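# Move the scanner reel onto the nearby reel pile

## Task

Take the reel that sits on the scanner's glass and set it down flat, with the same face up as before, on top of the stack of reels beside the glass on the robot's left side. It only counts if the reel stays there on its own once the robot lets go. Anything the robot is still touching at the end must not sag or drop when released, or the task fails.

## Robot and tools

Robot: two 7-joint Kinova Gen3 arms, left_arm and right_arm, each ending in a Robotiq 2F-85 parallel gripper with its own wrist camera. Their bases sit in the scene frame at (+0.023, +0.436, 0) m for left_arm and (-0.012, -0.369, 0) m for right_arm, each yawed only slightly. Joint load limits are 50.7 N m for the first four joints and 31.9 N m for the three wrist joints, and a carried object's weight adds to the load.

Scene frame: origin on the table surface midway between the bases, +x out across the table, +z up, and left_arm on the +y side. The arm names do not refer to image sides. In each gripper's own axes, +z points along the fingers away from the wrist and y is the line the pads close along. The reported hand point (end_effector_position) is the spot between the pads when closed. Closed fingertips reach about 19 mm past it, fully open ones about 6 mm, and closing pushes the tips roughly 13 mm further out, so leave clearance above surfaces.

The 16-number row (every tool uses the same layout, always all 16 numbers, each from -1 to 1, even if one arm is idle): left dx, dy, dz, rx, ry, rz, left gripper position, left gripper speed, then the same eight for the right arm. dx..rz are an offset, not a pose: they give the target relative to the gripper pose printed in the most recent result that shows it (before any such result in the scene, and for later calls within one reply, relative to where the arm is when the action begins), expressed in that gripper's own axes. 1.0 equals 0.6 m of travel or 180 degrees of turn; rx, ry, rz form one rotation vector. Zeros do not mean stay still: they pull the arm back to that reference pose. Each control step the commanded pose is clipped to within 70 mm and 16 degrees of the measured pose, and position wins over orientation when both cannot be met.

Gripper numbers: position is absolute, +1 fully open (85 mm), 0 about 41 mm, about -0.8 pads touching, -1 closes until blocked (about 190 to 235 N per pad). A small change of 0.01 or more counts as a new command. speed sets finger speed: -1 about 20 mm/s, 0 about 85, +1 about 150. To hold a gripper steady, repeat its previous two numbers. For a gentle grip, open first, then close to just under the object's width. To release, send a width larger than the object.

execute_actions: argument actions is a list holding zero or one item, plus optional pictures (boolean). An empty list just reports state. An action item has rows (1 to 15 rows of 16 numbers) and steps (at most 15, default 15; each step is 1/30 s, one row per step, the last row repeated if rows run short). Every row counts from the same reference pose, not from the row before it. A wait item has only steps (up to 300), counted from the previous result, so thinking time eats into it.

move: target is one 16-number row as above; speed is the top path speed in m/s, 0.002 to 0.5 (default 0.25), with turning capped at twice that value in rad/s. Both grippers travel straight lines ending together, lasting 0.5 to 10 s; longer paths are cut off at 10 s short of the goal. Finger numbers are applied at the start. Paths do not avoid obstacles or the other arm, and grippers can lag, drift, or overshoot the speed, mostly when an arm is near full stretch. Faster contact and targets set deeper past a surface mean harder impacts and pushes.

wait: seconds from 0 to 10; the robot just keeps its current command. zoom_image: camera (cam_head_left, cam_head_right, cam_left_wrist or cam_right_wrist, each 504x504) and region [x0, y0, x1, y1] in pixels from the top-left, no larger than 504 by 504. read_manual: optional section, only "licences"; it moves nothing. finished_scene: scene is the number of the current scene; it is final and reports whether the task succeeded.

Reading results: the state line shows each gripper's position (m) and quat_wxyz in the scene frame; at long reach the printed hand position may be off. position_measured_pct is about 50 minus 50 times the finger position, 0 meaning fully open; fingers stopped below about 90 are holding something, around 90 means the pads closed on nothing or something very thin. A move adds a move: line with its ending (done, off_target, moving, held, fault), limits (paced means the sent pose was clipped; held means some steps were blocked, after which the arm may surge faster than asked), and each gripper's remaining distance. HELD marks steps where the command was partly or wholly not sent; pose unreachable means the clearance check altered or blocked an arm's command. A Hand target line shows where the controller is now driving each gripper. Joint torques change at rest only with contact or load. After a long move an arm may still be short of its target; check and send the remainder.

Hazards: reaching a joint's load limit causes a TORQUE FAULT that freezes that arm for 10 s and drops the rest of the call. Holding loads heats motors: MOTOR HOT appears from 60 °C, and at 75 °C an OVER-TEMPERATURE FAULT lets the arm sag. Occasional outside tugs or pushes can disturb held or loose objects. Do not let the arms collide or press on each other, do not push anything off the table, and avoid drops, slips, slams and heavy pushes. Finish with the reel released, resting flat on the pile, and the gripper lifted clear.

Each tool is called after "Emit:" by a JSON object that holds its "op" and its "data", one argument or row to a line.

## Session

Emit:
{"op": "execute_actions", "data": {
  "actions": []
}}

Scene clock: 0.00 s of 4800.00 s.
left_arm: end_effector_position=(+0.0610, +0.6596, +0.1725) position_measured_pct=0.0 end_effector_quat_wxyz=(+0.269, +0.803, +0.441, +0.297) | right_arm: end_effector_position=(+0.1517, -0.7534, +0.1541) position_measured_pct=0.0 end_effector_quat_wxyz=(+0.017, +0.971, -0.239, +0.018)
Joint positions: left_arm=[-1.807  0.523 -0.617  2.187  0.637  1.408  2.873] | right_arm=[ 0.64   0.457  0.591  1.901 -0.355  0.835 -0.594]
Joint velocities: left_arm=[ 0.001 -0.001 -0.    -0.     0.    -0.     0.001] | right_arm=[ 0.    -0.     0.     0.    -0.    -0.    -0.001]
Joint torques (N m, as the joint torque sensors report them, + toward a larger angle): no reading
Hand target (left_arm): +0.061, +0.660, +0.173; +0.269, +0.803, +0.441, +0.297
Hand target (right_arm): +0.152, -0.753, +0.154; +0.017, +0.971, -0.239, +0.018

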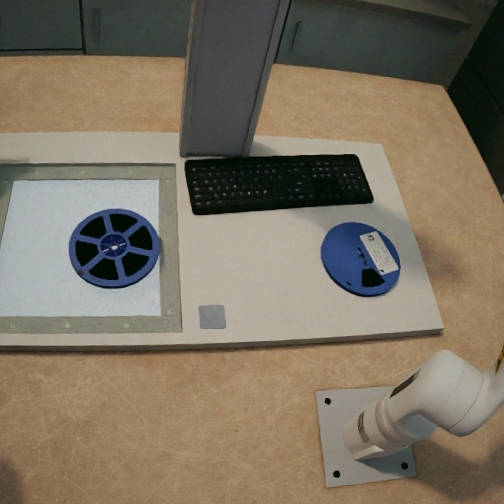

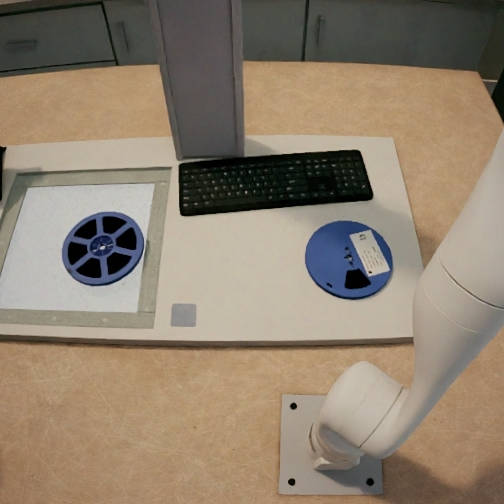

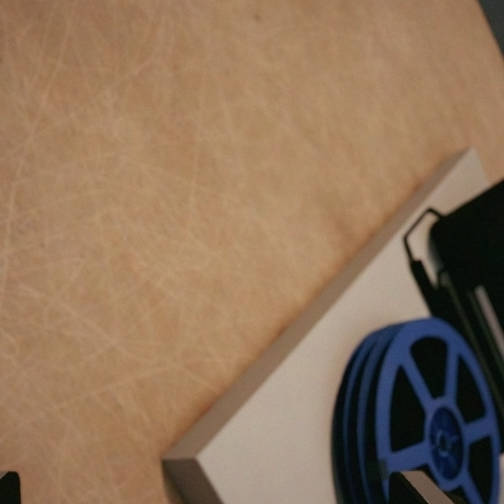

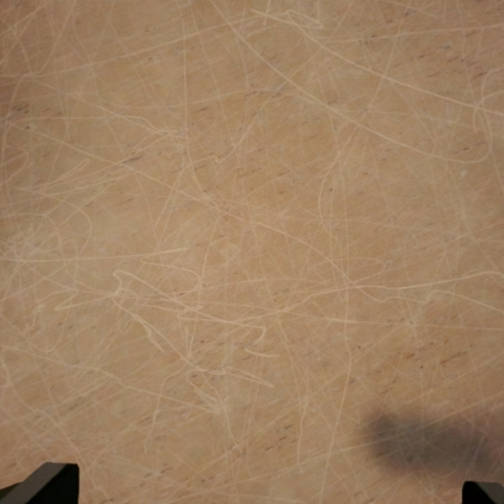

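Emit:
{"op": "move", "data": {
  "target": [-0.06,0.522,0.123,0.1835,-0.2026,0.3008,1,0, 0,0,0,0,0,0,1,0],
  "speed": 0.3
}}

Scene clock: 10.70 s of 4800.00 s.
left_arm: end_effector_position=(+0.2691, +0.4713, +0.3299) position_measured_pct=0.0 end_effector_quat_wxyz=(-0.002, +1.000, +0.001, -0.002) | right_arm: end_effector_position=(+0.1517, -0.7534, +0.1541) position_measured_pct=0.0 end_effector_quat_wxyz=(+0.017, +0.971, -0.239, +0.018)
Joint positions: left_arm=[-0.943 -0.201  0.536  1.919  0.098  1.399  4.319] | right_arm=[ 0.64   0.457  0.591  1.901 -0.355  0.835 -0.594]
Joint velocities: left_arm=[-0.002  0.009  0.003 -0.002  0.001  0.    -0.001] | right_arm=[-0.     0.    -0.001  0.    -0.     0.    -0.001]
Joint torques (N m, as the joint torque sensors report them, + toward a larger angle): left_arm=[ 0.4  -4.05 -0.11 -7.78 -0.17  0.25 -0.25] | right_arm=[  0.43 -14.24   2.84  -7.05  -0.2   -0.79   0.18]
Hand target (left_arm): +0.269, +0.471, +0.330; -0.002, +1.000, +0.001, -0.003
Hand target (right_arm): +0.152, -0.753, +0.154; +0.017, +0.971, -0.239, +0.018
Off the commanded pose (left_arm): 0.002 m, 0 deg.
Off the commanded pose (right_arm): 0.000 m, 0 deg.
After step 90, 5.10 s passed at rest.
move: done

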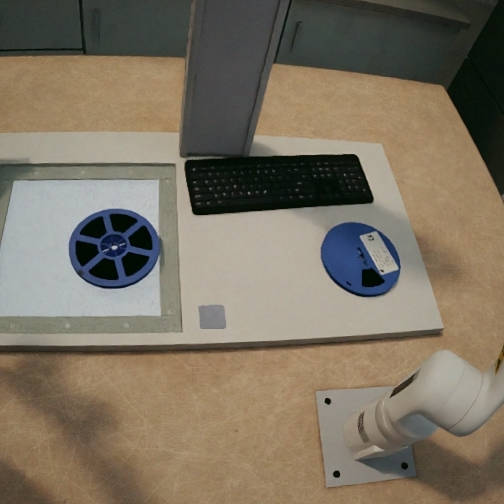

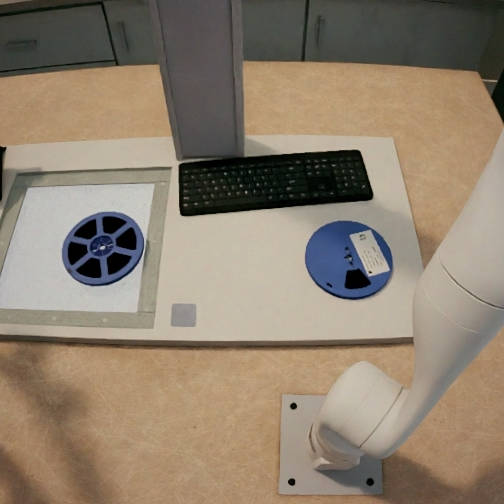

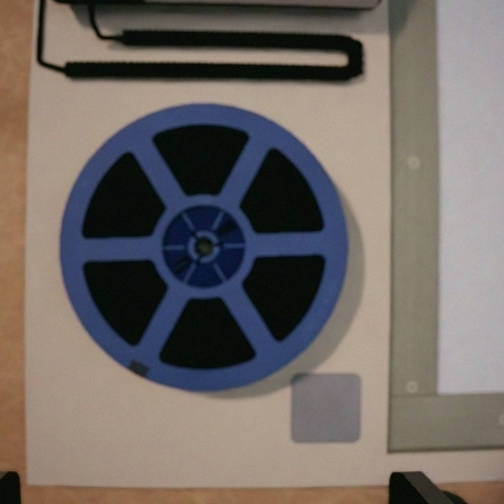

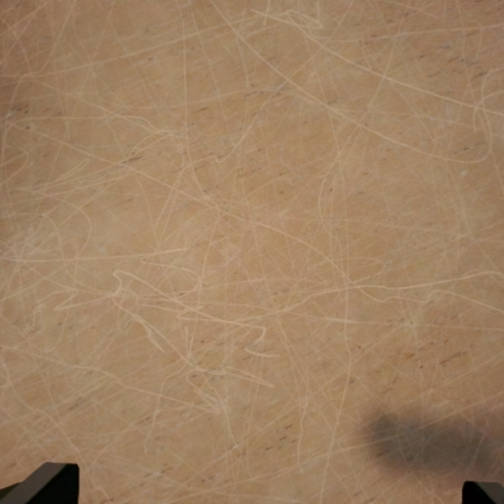

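Emit:
{"op": "move", "data": {
  "target": [0.075,0.6,0.3,0,0,0,1,0, 0,0,0,0,0,0,1,0],
  "speed": 0.3
}}

Scene clock: 21.73 s of 4800.00 s.
left_arm: end_effector_position=(+0.3165, +0.1129, +0.1486) position_measured_pct=0.0 end_effector_quat_wxyz=(-0.004, +1.000, +0.001, +0.000) | right_arm: end_effector_position=(+0.1517, -0.7534, +0.1541) position_measured_pct=0.0 end_effector_quat_wxyz=(+0.017, +0.971, -0.239, +0.018)
Joint positions: left_arm=[ 0.189  0.616  0.851  1.795 -0.551  0.991  6.017] | right_arm=[ 0.64   0.457  0.591  1.901 -0.355  0.835 -0.594]
Joint velocities: left_arm=[ 0.003  0.002  0.    -0.    -0.001  0.    -0.001] | right_arm=[ 0.  0.  0. -0. -0. -0.  0.]
Joint torques (N m, as the joint torque sensors report them, + toward a larger angle): left_arm=[ -0.51 -15.23   4.58  -5.83  -0.12   0.05  -0.22] | right_arm=[ -0.1  -13.43   2.8   -7.45   0.05  -0.47   0.12]
Hand target (left_arm): +0.316, +0.113, +0.148; -0.004, +1.000, +0.000, -0.000
Hand target (right_arm): +0.152, -0.753, +0.154; +0.017, +0.971, -0.239, +0.018
Off the commanded pose (left_arm): 0.003 m, 0 deg.
Off the commanded pose (right_arm): 0.000 m, 0 deg.
After step 90, 5.67 s passed at rest.
move: done; limits=paced

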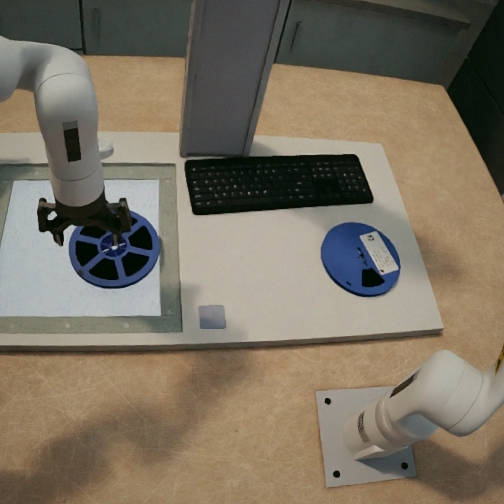

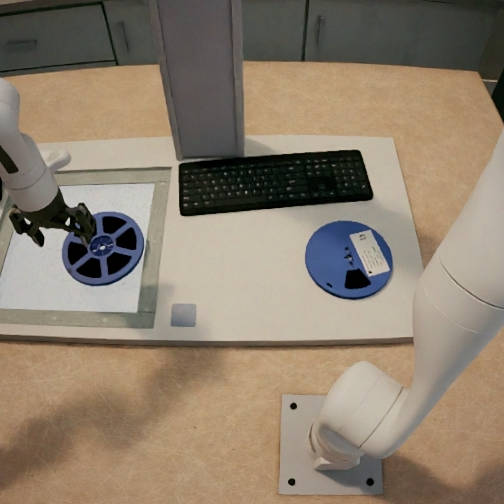

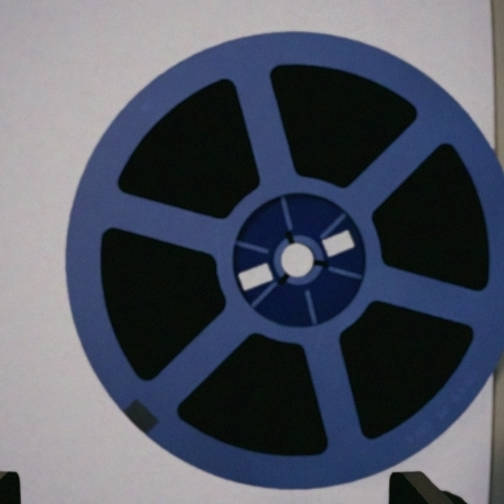

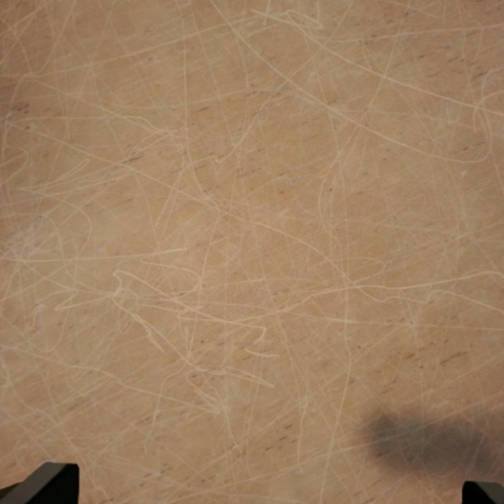

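Emit:
{"op": "move", "data": {
  "target": [0.099,-0.049,0.13,0,0,0,1,0, 0,0,0,0,0,0,1,0],
  "speed": 0.15
}}

Emit:
{"op": "move", "data": {
  "target": [0,0,0.034,0,0,0,1,0, 0,0,0,0,0,0,1,0],
  "speed": 0.03
}}

Emit:
{"op": "move", "data": {
  "target": [0,0,0,0,0,0,0.1,-0.6, 0,0,0,0,0,0,1,0]
}}

Emit:
{"op": "zoom_image", "data": {
  "camera": "cam_head_left",
  "region": [20, 170, 180, 300]
}}

Scene clock: 31.03 s of 4800.00 s.
left_arm: end_effector_position=(+0.3757, +0.1428, +0.0710) position_measured_pct=0.0 end_effector_quat_wxyz=(-0.004, +1.000, +0.000, +0.000) | right_arm: end_effector_position=(+0.1517, -0.7534, +0.1541) position_measured_pct=0.0 end_effector_quat_wxyz=(+0.017, +0.971, -0.239, +0.018)
Joint positions: left_arm=[ 0.141  0.775  0.74   1.799 -0.688  0.85   5.969] | right_arm=[ 0.64   0.457  0.591  1.901 -0.355  0.835 -0.594]
Joint velocities: left_arm=[ 0.002  0.005 -0.001 -0.     0.002 -0.001 -0.001] | right_arm=[-0.     0.001 -0.001 -0.    -0.001  0.     0.   ]
Joint torques (N m, as the joint torque sensors report them, + toward a larger angle): left_arm=[ -0.2  -17.42   4.28  -5.02   0.02  -0.14  -0.28] | right_arm=[ -0.3  -14.1    2.83  -7.04   0.32  -0.27   0.24]
Hand target (left_arm): +0.376, +0.143, +0.071; -0.004, +1.000, +0.000, -0.000
Hand target (right_arm): +0.152, -0.753, +0.154; +0.017, +0.971, -0.239, +0.018
Off the commanded pose (left_arm): 0.000 m, 0 deg.
Off the commanded pose (right_arm): 0.000 m, 0 deg.
After step 90, 5.30 s passed at rest.
move: done

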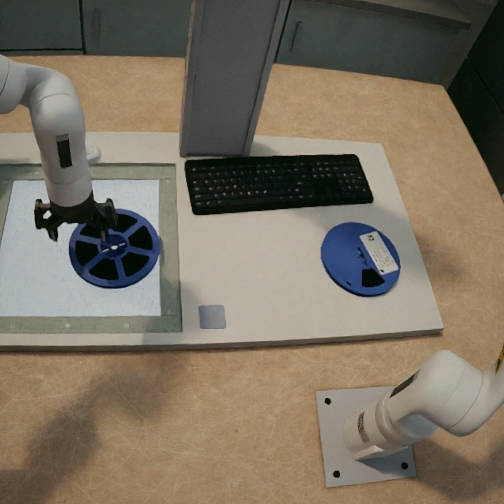

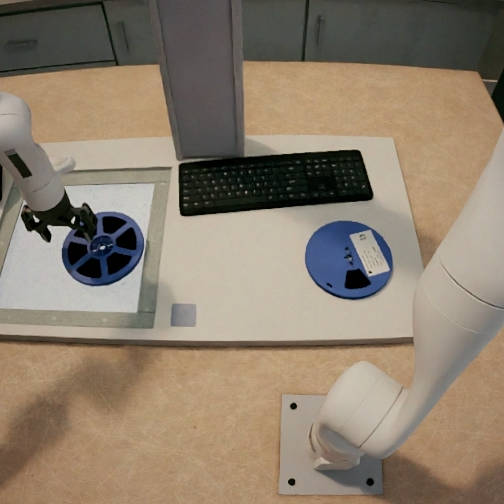

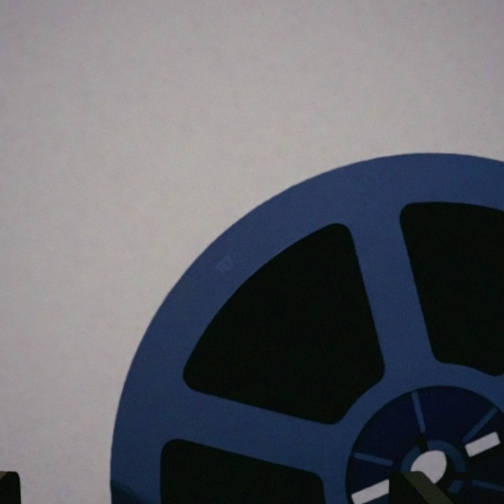

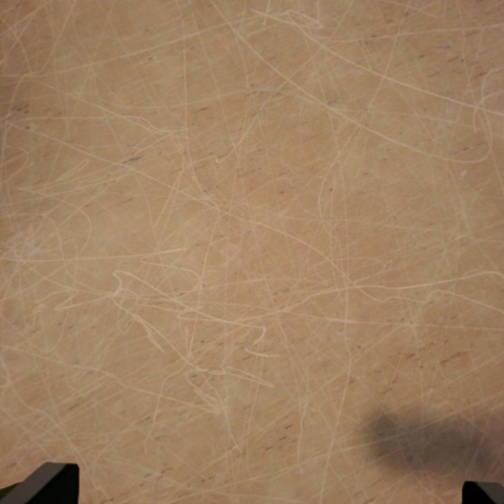

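Scene clock: 31.93 s of 4800.00 s.
left_arm: end_effector_position=(+0.3759, +0.1429, +0.0507) position_measured_pct=0.0 end_effector_quat_wxyz=(-0.003, +1.000, +0.000, +0.000) | right_arm: end_effector_position=(+0.1517, -0.7534, +0.1541) position_measured_pct=0.0 end_effector_quat_wxyz=(+0.017, +0.971, -0.239, +0.018)
Joint positions: left_arm=[ 0.16   0.808  0.708  1.812 -0.721  0.804  5.994] | right_arm=[ 0.64   0.457  0.591  1.901 -0.355  0.835 -0.594]
Joint velocities: left_arm=[ 0.     0.002  0.001  0.     0.    -0.     0.002] | right_arm=[-0.     0.     0.     0.001  0.    -0.     0.002]
Joint torques (N m, as the joint torque sensors report them, + toward a larger angle): left_arm=[  0.6  -18.     5.36  -3.81  -0.18  -0.06  -0.22] | right_arm=[ -0.46 -13.61   2.71  -6.94  -0.03  -0.55  -0.14]
Hand target (left_arm): +0.376, +0.143, +0.051; -0.004, +1.000, +0.000, +0.000
Hand target (right_arm): +0.152, -0.753, +0.154; +0.017, +0.971, -0.239, +0.018
Off the commanded pose (left_arm): 0.000 m, 0 deg.
Off the commanded pose (right_arm): 0.000 m, 0 deg.
move: done

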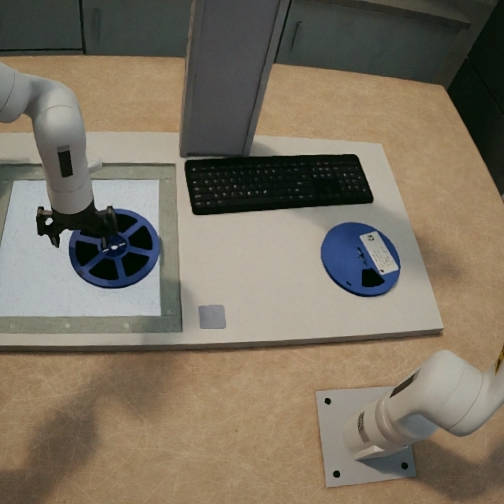

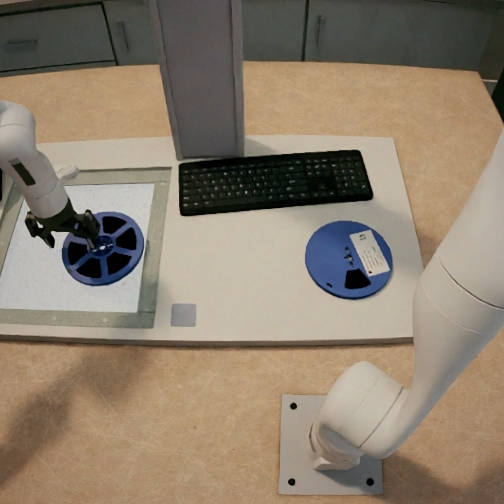

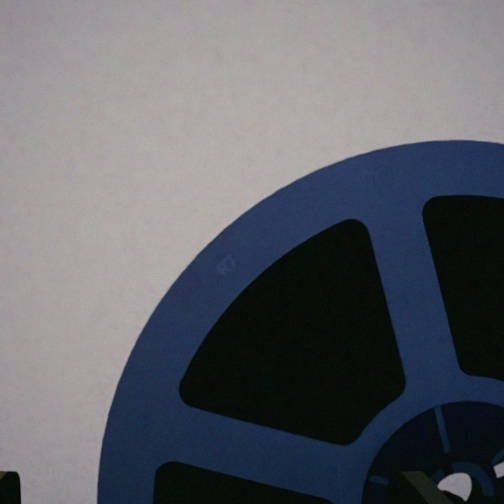

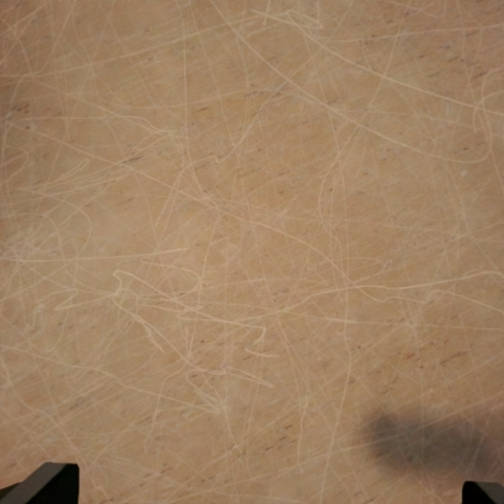

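Scene clock: 33.20 s of 4800.00 s.
left_arm: end_effector_position=(+0.3780, +0.1411, +0.0560) position_measured_pct=44.8 end_effector_quat_wxyz=(-0.002, +1.000, +0.000, +0.005) | right_arm: end_effector_position=(+0.1517, -0.7534, +0.1541) position_measured_pct=0.0 end_effector_quat_wxyz=(+0.017, +0.971, -0.239, +0.018)
Joint positions: left_arm=[ 0.158  0.798  0.714  1.81  -0.722  0.808  5.996] | right_arm=[ 0.64   0.457  0.591  1.901 -0.355  0.835 -0.594]
Joint velocities: left_arm=[-0.002  0.001  0.004 -0.    -0.003  0.001  0.002] | right_arm=[-0.     0.002  0.     0.    -0.001  0.     0.002]
Joint torques (N m, as the joint torque sensors report them, + toward a larger angle): left_arm=[ 0.52 -8.92  2.24 -2.3  -0.85 -1.51 -0.05] | right_arm=[ -0.15 -13.79   2.55  -7.16   0.42  -0.18   0.16]
Hand target (left_arm): +0.376, +0.143, +0.051; -0.003, +1.000, +0.000, +0.000
Hand target (right_arm): +0.152, -0.753, +0.154; +0.017, +0.971, -0.239, +0.018
Off the commanded pose (left_arm): 0.006 m, 1 deg.
Off the commanded pose (right_arm): 0.000 m, 0 deg.
move: off_target (left_arm)

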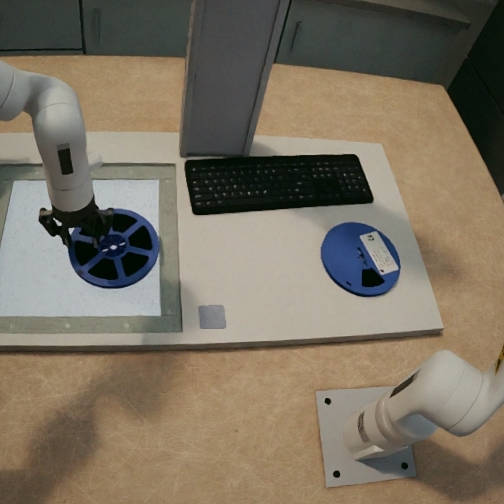

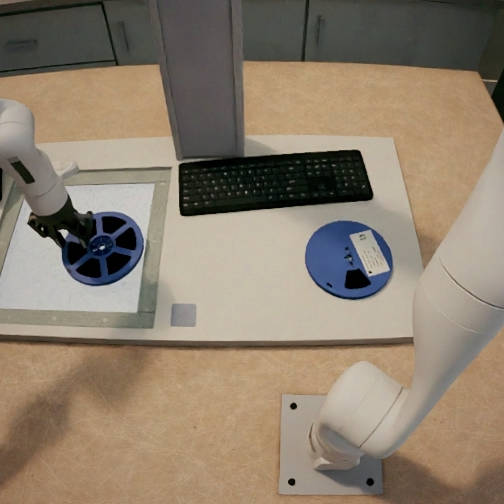

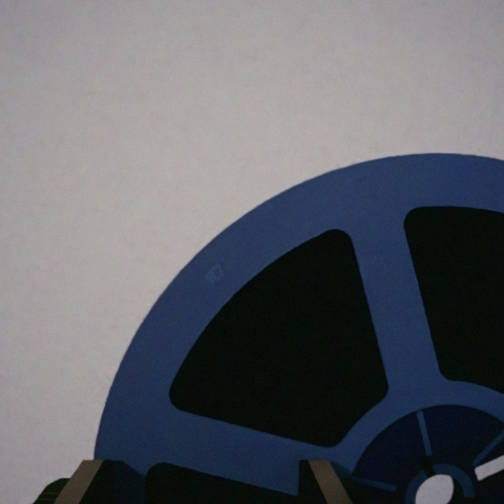

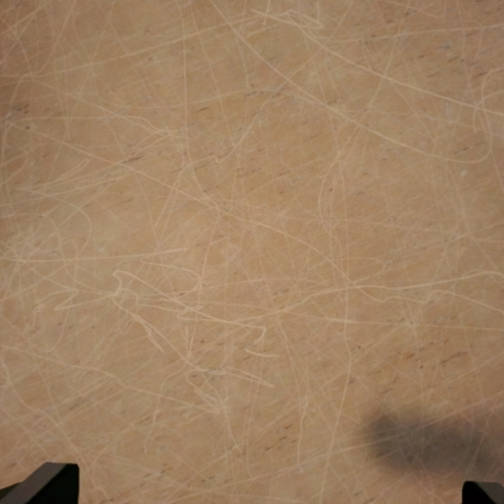

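Region (20, 170, 180, 300) of cam_head_left's 504x504 image, scaled by 3.150, with more detail than that image has; it fills the top 410 rows of this view, and the rest is white.

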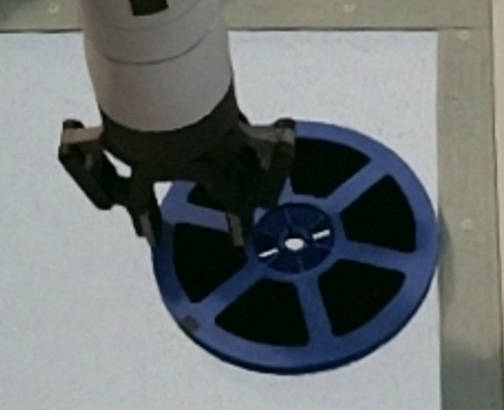

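Emit:
{"op": "move", "data": {
  "target": [0,0,-0.008,0,0,0,1,0, 0,0,0,0,0,0,1,0],
  "speed": 0.03
}}

Emit:
{"op": "move", "data": {
  "target": [0,-0.003,0.03,0,0,-0.003,1,0, 0,0,0,0,0,0,1,0],
  "speed": 0.015
}}

Emit:
{"op": "zoom_image", "data": {
  "camera": "cam_head_left",
  "region": [20, 170, 180, 300]
}}

Scene clock: 43.50 s of 4800.00 s.
left_arm: end_effector_position=(+0.3780, +0.1411, +0.0608) position_measured_pct=0.0 end_effector_quat_wxyz=(-0.002, +1.000, +0.000, +0.005) | right_arm: end_effector_position=(+0.1517, -0.7534, +0.1541) position_measured_pct=0.0 end_effector_quat_wxyz=(+0.017, +0.971, -0.239, +0.018)
Joint positions: left_arm=[ 0.154  0.79   0.721  1.807 -0.713  0.818  5.989] | right_arm=[ 0.64   0.457  0.591  1.901 -0.355  0.835 -0.594]
Joint velocities: left_arm=[-0.001  0.001  0.    -0.001 -0.    -0.    -0.001] | right_arm=[-0.    -0.     0.001 -0.001 -0.001 -0.     0.   ]
Joint torques (N m, as the joint torque sensors report them, + toward a larger angle): left_arm=[  0.13 -17.99   4.81  -4.53  -0.23   0.04  -0.11] | right_arm=[ -0.26 -13.35   2.97  -7.12   0.15  -0.39  -0.33]
Hand target (left_arm): +0.378, +0.141, +0.061; -0.002, +1.000, +0.000, +0.005
Hand target (right_arm): +0.152, -0.753, +0.154; +0.017, +0.971, -0.239, +0.018
Off the commanded pose (left_arm): 0.000 m, 0 deg.
Off the commanded pose (right_arm): 0.000 m, 0 deg.
After step 90, 6.43 s passed at rest.
move: done

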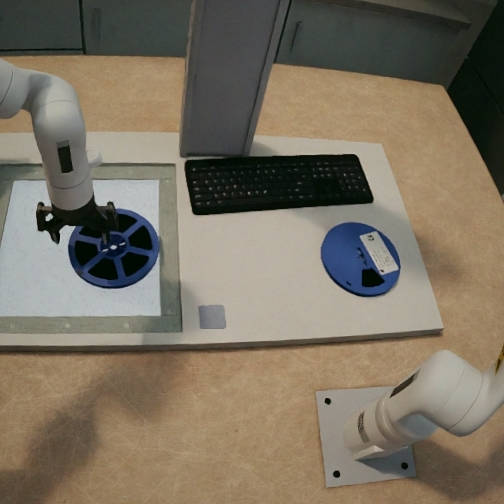

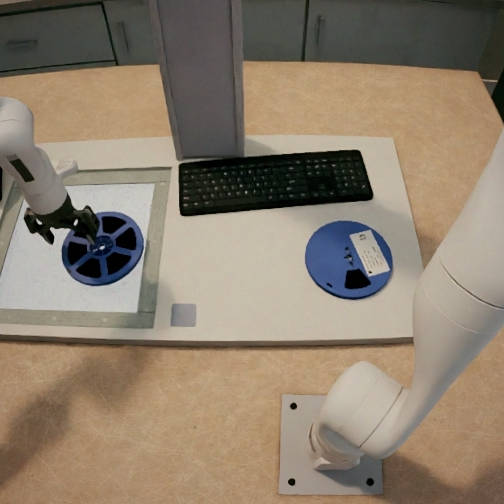

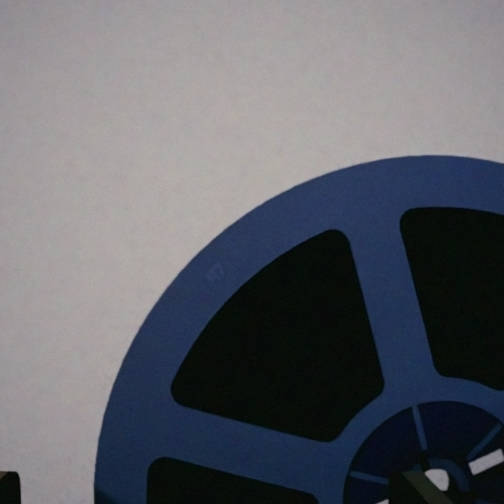

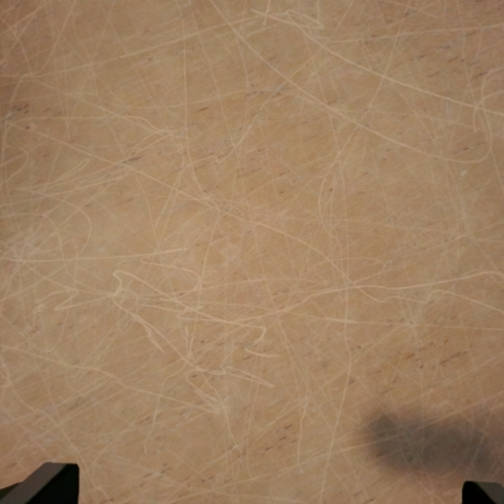

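Scene clock: 44.93 s of 4800.00 s.
left_arm: end_effector_position=(+0.3782, +0.1429, +0.0429) position_measured_pct=0.0 end_effector_quat_wxyz=(-0.002, +1.000, +0.005, +0.005) | right_arm: end_effector_position=(+0.1517, -0.7534, +0.1541) position_measured_pct=0.0 end_effector_quat_wxyz=(+0.017, +0.971, -0.239, +0.018)
Joint positions: left_arm=[ 0.169  0.817  0.69   1.821 -0.741  0.775  6.018] | right_arm=[ 0.64   0.457  0.591  1.901 -0.355  0.835 -0.594]
Joint velocities: left_arm=[ 0.003  0.001  0.     0.     0.     0.    -0.   ] | right_arm=[-0.    -0.002  0.    -0.001 -0.001  0.     0.001]
Joint torques (N m, as the joint torque sensors report them, + toward a larger angle): left_arm=[  0.29 -17.52   4.9   -4.37  -0.14   0.23  -0.18] | right_arm=[ -0.21 -13.72   2.53  -7.07   0.02  -0.24  -0.27]
Hand target (left_arm): +0.378, +0.143, +0.043; -0.002, +1.000, +0.005, +0.005
Hand target (right_arm): +0.152, -0.753, +0.154; +0.017, +0.971, -0.239, +0.018
Off the commanded pose (left_arm): 0.000 m, 0 deg.
Off the commanded pose (right_arm): 0.000 m, 0 deg.
move: done

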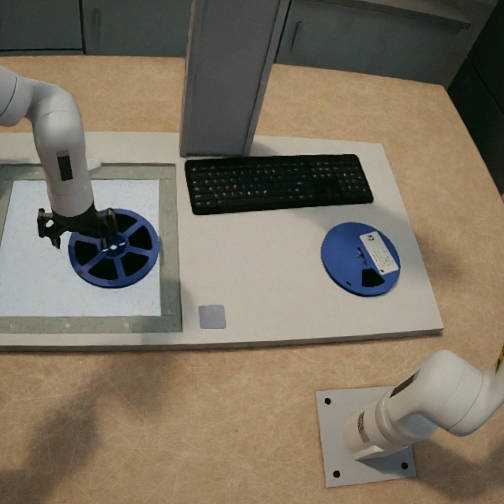

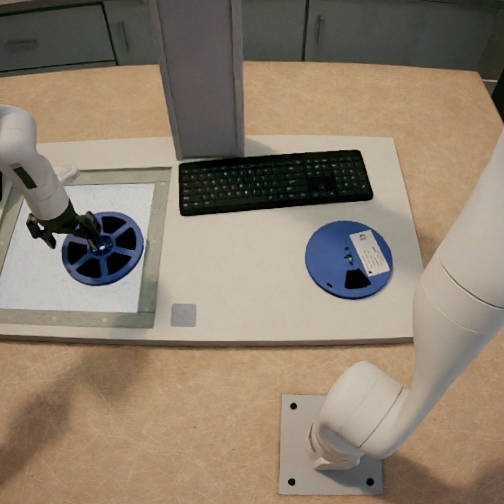

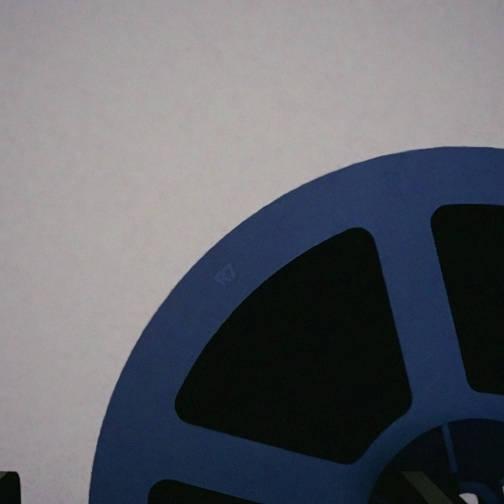

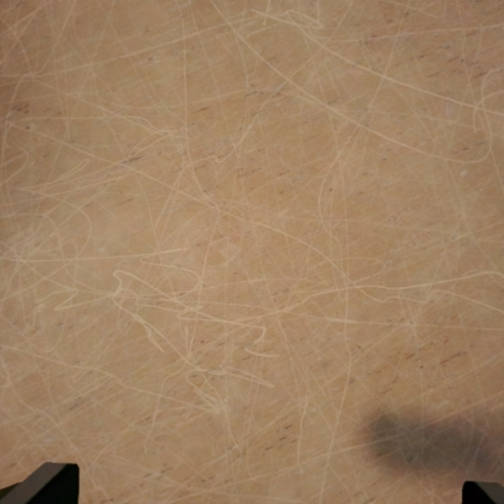

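Region (20, 170, 180, 300) of cam_head_left's 504x504 image, scaled by 3.150, with more detail than that image has; it fills the top 410 rows of this view, and the rest is white.

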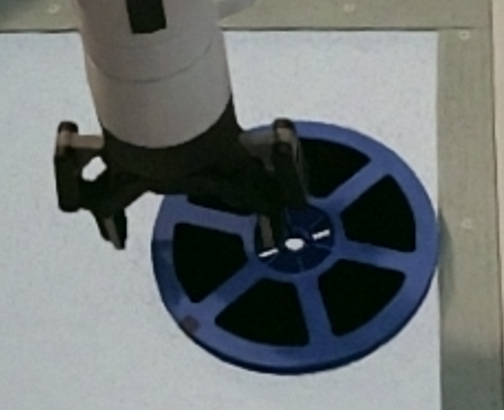

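Emit:
{"op": "move", "data": {
  "target": [0,0,0.01,0,0,0,1,0, 0,0,0,0,0,0,1,0],
  "speed": 0.01
}}

Scene clock: 47.43 s of 4800.00 s.
left_arm: end_effector_position=(+0.3788, +0.1421, +0.0411) position_measured_pct=0.0 end_effector_quat_wxyz=(-0.001, +1.000, +0.004, +0.008) | right_arm: end_effector_position=(+0.1517, -0.7534, +0.1541) position_measured_pct=0.0 end_effector_quat_wxyz=(+0.017, +0.971, -0.239, +0.018)
Joint positions: left_arm=[ 0.173  0.818  0.685  1.824 -0.75   0.766  6.026] | right_arm=[ 0.64   0.457  0.591  1.901 -0.355  0.835 -0.594]
Joint velocities: left_arm=[-0.     0.003  0.001  0.    -0.002  0.001  0.002] | right_arm=[ 0.    -0.    -0.     0.     0.001 -0.     0.002]
Joint torques (N m, as the joint torque sensors report them, + toward a larger angle): left_arm=[  0.76 -10.07   2.23  -4.12  -1.04  -1.16  -0.46] | right_arm=[ -0.45 -13.65   2.82  -7.    -0.13  -0.5   -0.12]
Hand target (left_arm): +0.378, +0.143, +0.037; -0.002, +1.000, +0.005, +0.005
Hand target (right_arm): +0.152, -0.753, +0.154; +0.017, +0.971, -0.239, +0.018
Off the commanded pose (left_arm): 0.004 m, 0 deg.
Off the commanded pose (right_arm): 0.000 m, 0 deg.
move: off_target (left_arm)

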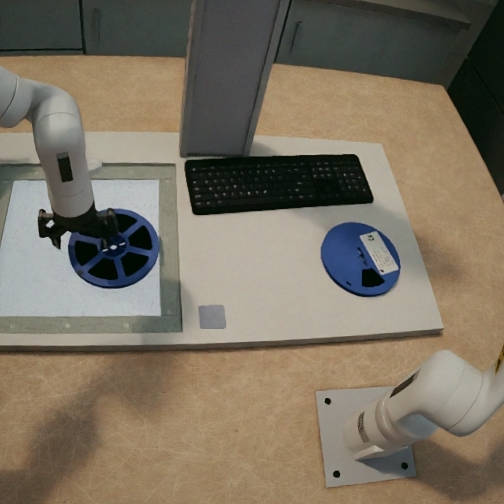

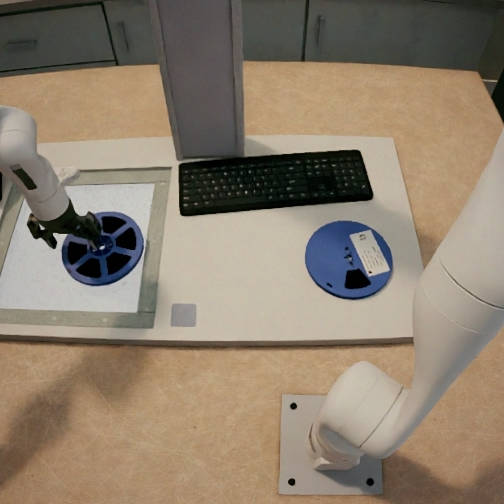

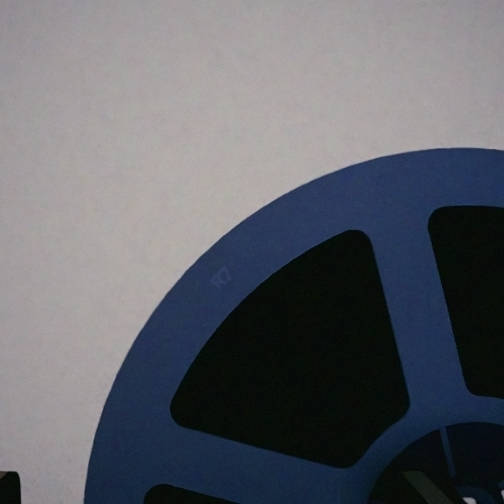

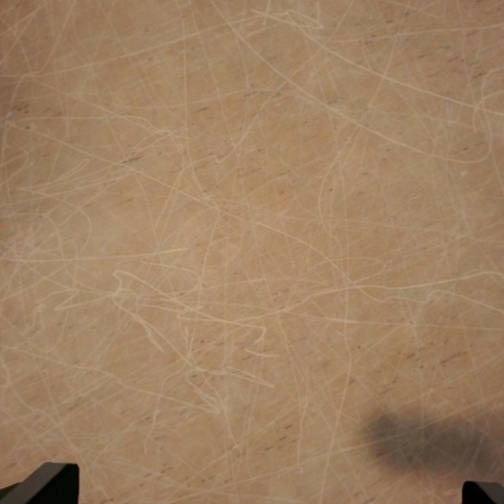

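Emit:
{"op": "move", "data": {
  "target": [0,0,-0.01,0,0,0,1,0, 0,0,0,0,0,0,1,0],
  "speed": 0.02
}}

Emit:
{"op": "move", "data": {
  "target": [0,0,0,0,0,0,0.3,-0.7, 0,0,0,0,0,0,1,0]
}}

Scene clock: 51.50 s of 4800.00 s.
left_arm: end_effector_position=(+0.3787, +0.1421, +0.0471) position_measured_pct=0.0 end_effector_quat_wxyz=(-0.001, +1.000, +0.004, +0.008) | right_arm: end_effector_position=(+0.1517, -0.7534, +0.1541) position_measured_pct=0.0 end_effector_quat_wxyz=(+0.017, +0.971, -0.239, +0.018)
Joint positions: left_arm=[ 0.168  0.808  0.694  1.822 -0.74   0.779  6.018] | right_arm=[ 0.64   0.457  0.591  1.901 -0.355  0.835 -0.594]
Joint velocities: left_arm=[-0.003 -0.    -0.    -0.    -0.     0.    -0.   ] | right_arm=[-0.    -0.001  0.    -0.     0.     0.     0.   ]
Joint torques (N m, as the joint torque sensors report them, + toward a larger angle): left_arm=[  0.03 -17.97   4.83  -3.66   0.04  -0.05  -0.35] | right_arm=[  0.01 -13.52   2.62  -6.9    0.04  -0.56  -0.04]
Hand target (left_arm): +0.379, +0.142, +0.047; -0.001, +1.000, +0.004, +0.008
Hand target (right_arm): +0.152, -0.753, +0.154; +0.017, +0.971, -0.239, +0.018
Off the commanded pose (left_arm): 0.000 m, 0 deg.
Off the commanded pose (right_arm): 0.000 m, 0 deg.
After step 90, 0.37 s passed at rest.
move: done

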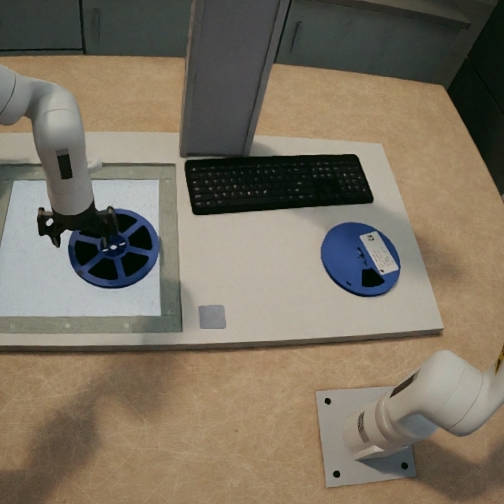

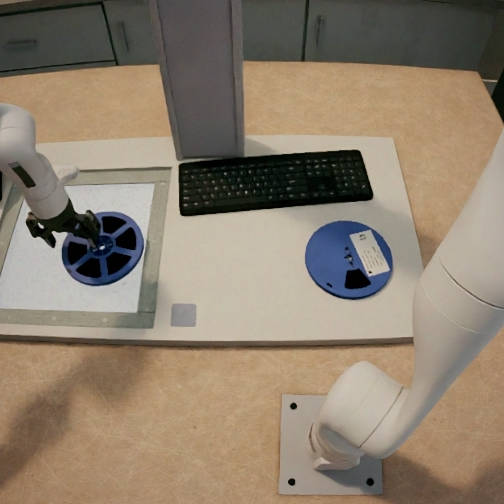

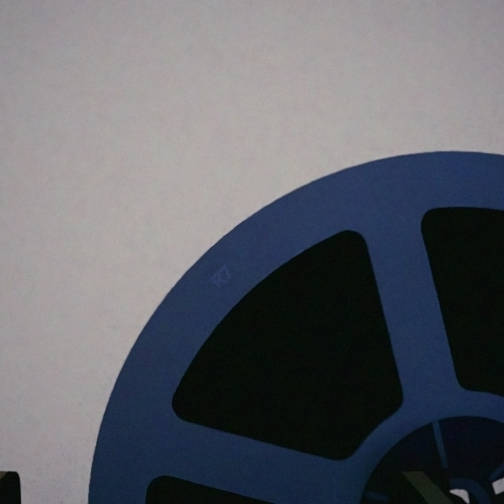

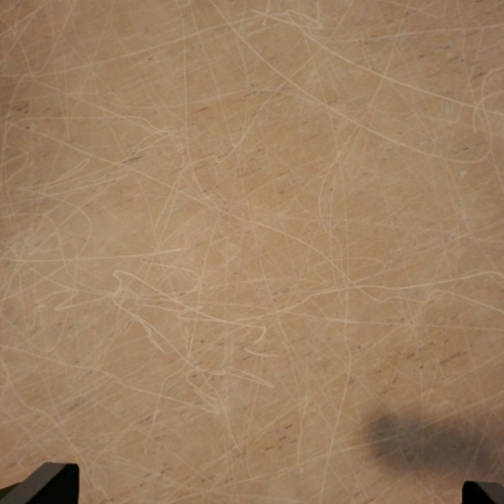

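Scene clock: 52.60 s of 4800.00 s.
left_arm: end_effector_position=(+0.3789, +0.1404, +0.0497) position_measured_pct=30.2 end_effector_quat_wxyz=(+0.001, +1.000, +0.003, +0.010) | right_arm: end_effector_position=(+0.1517, -0.7534, +0.1541) position_measured_pct=0.0 end_effector_quat_wxyz=(+0.017, +0.971, -0.239, +0.018)
Joint positions: left_arm=[ 0.168  0.803  0.698  1.821 -0.739  0.78   6.018] | right_arm=[ 0.64   0.457  0.591  1.901 -0.355  0.835 -0.594]
Joint velocities: left_arm=[ 0.002 -0.     0.     0.     0.    -0.     0.   ] | right_arm=[-0.     0.001  0.001 -0.001  0.    -0.    -0.001]
Joint torques (N m, as the joint torque sensors report them, + toward a larger angle): left_arm=[  0.16 -13.15   2.86  -4.05  -0.65  -0.34   0.21] | right_arm=[  0.37 -13.62   2.81  -6.82  -0.05  -0.4   -0.35]
Hand target (left_arm): +0.379, +0.142, +0.047; -0.001, +1.000, +0.004, +0.008
Hand target (right_arm): +0.152, -0.753, +0.154; +0.017, +0.971, -0.239, +0.018
Off the commanded pose (left_arm): 0.003 m, 0 deg.
Off the commanded pose (right_arm): 0.000 m, 0 deg.
move: done

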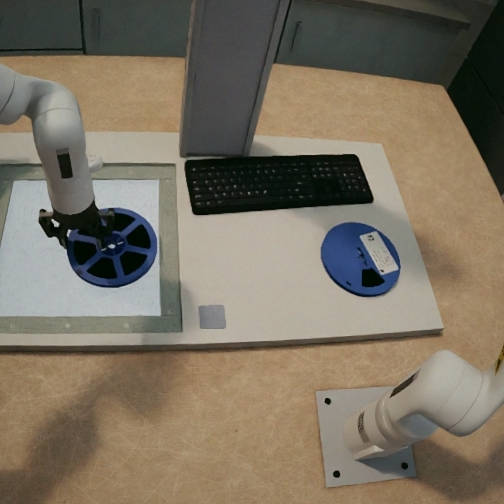

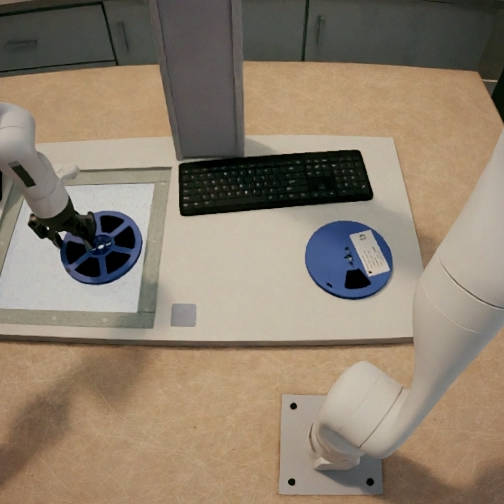

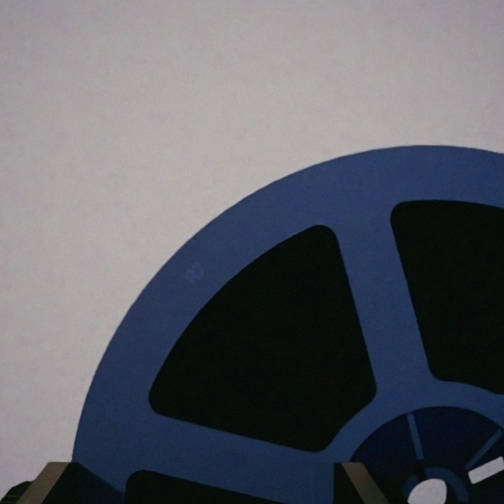

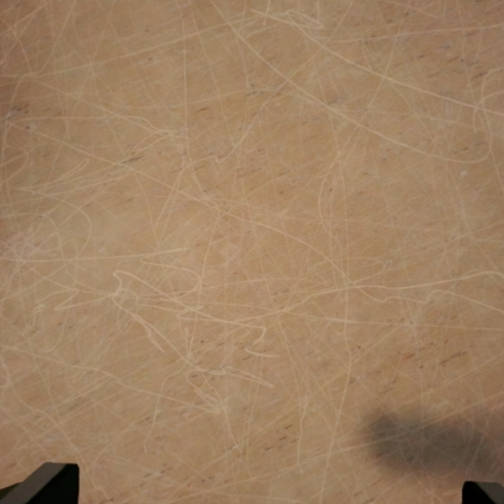

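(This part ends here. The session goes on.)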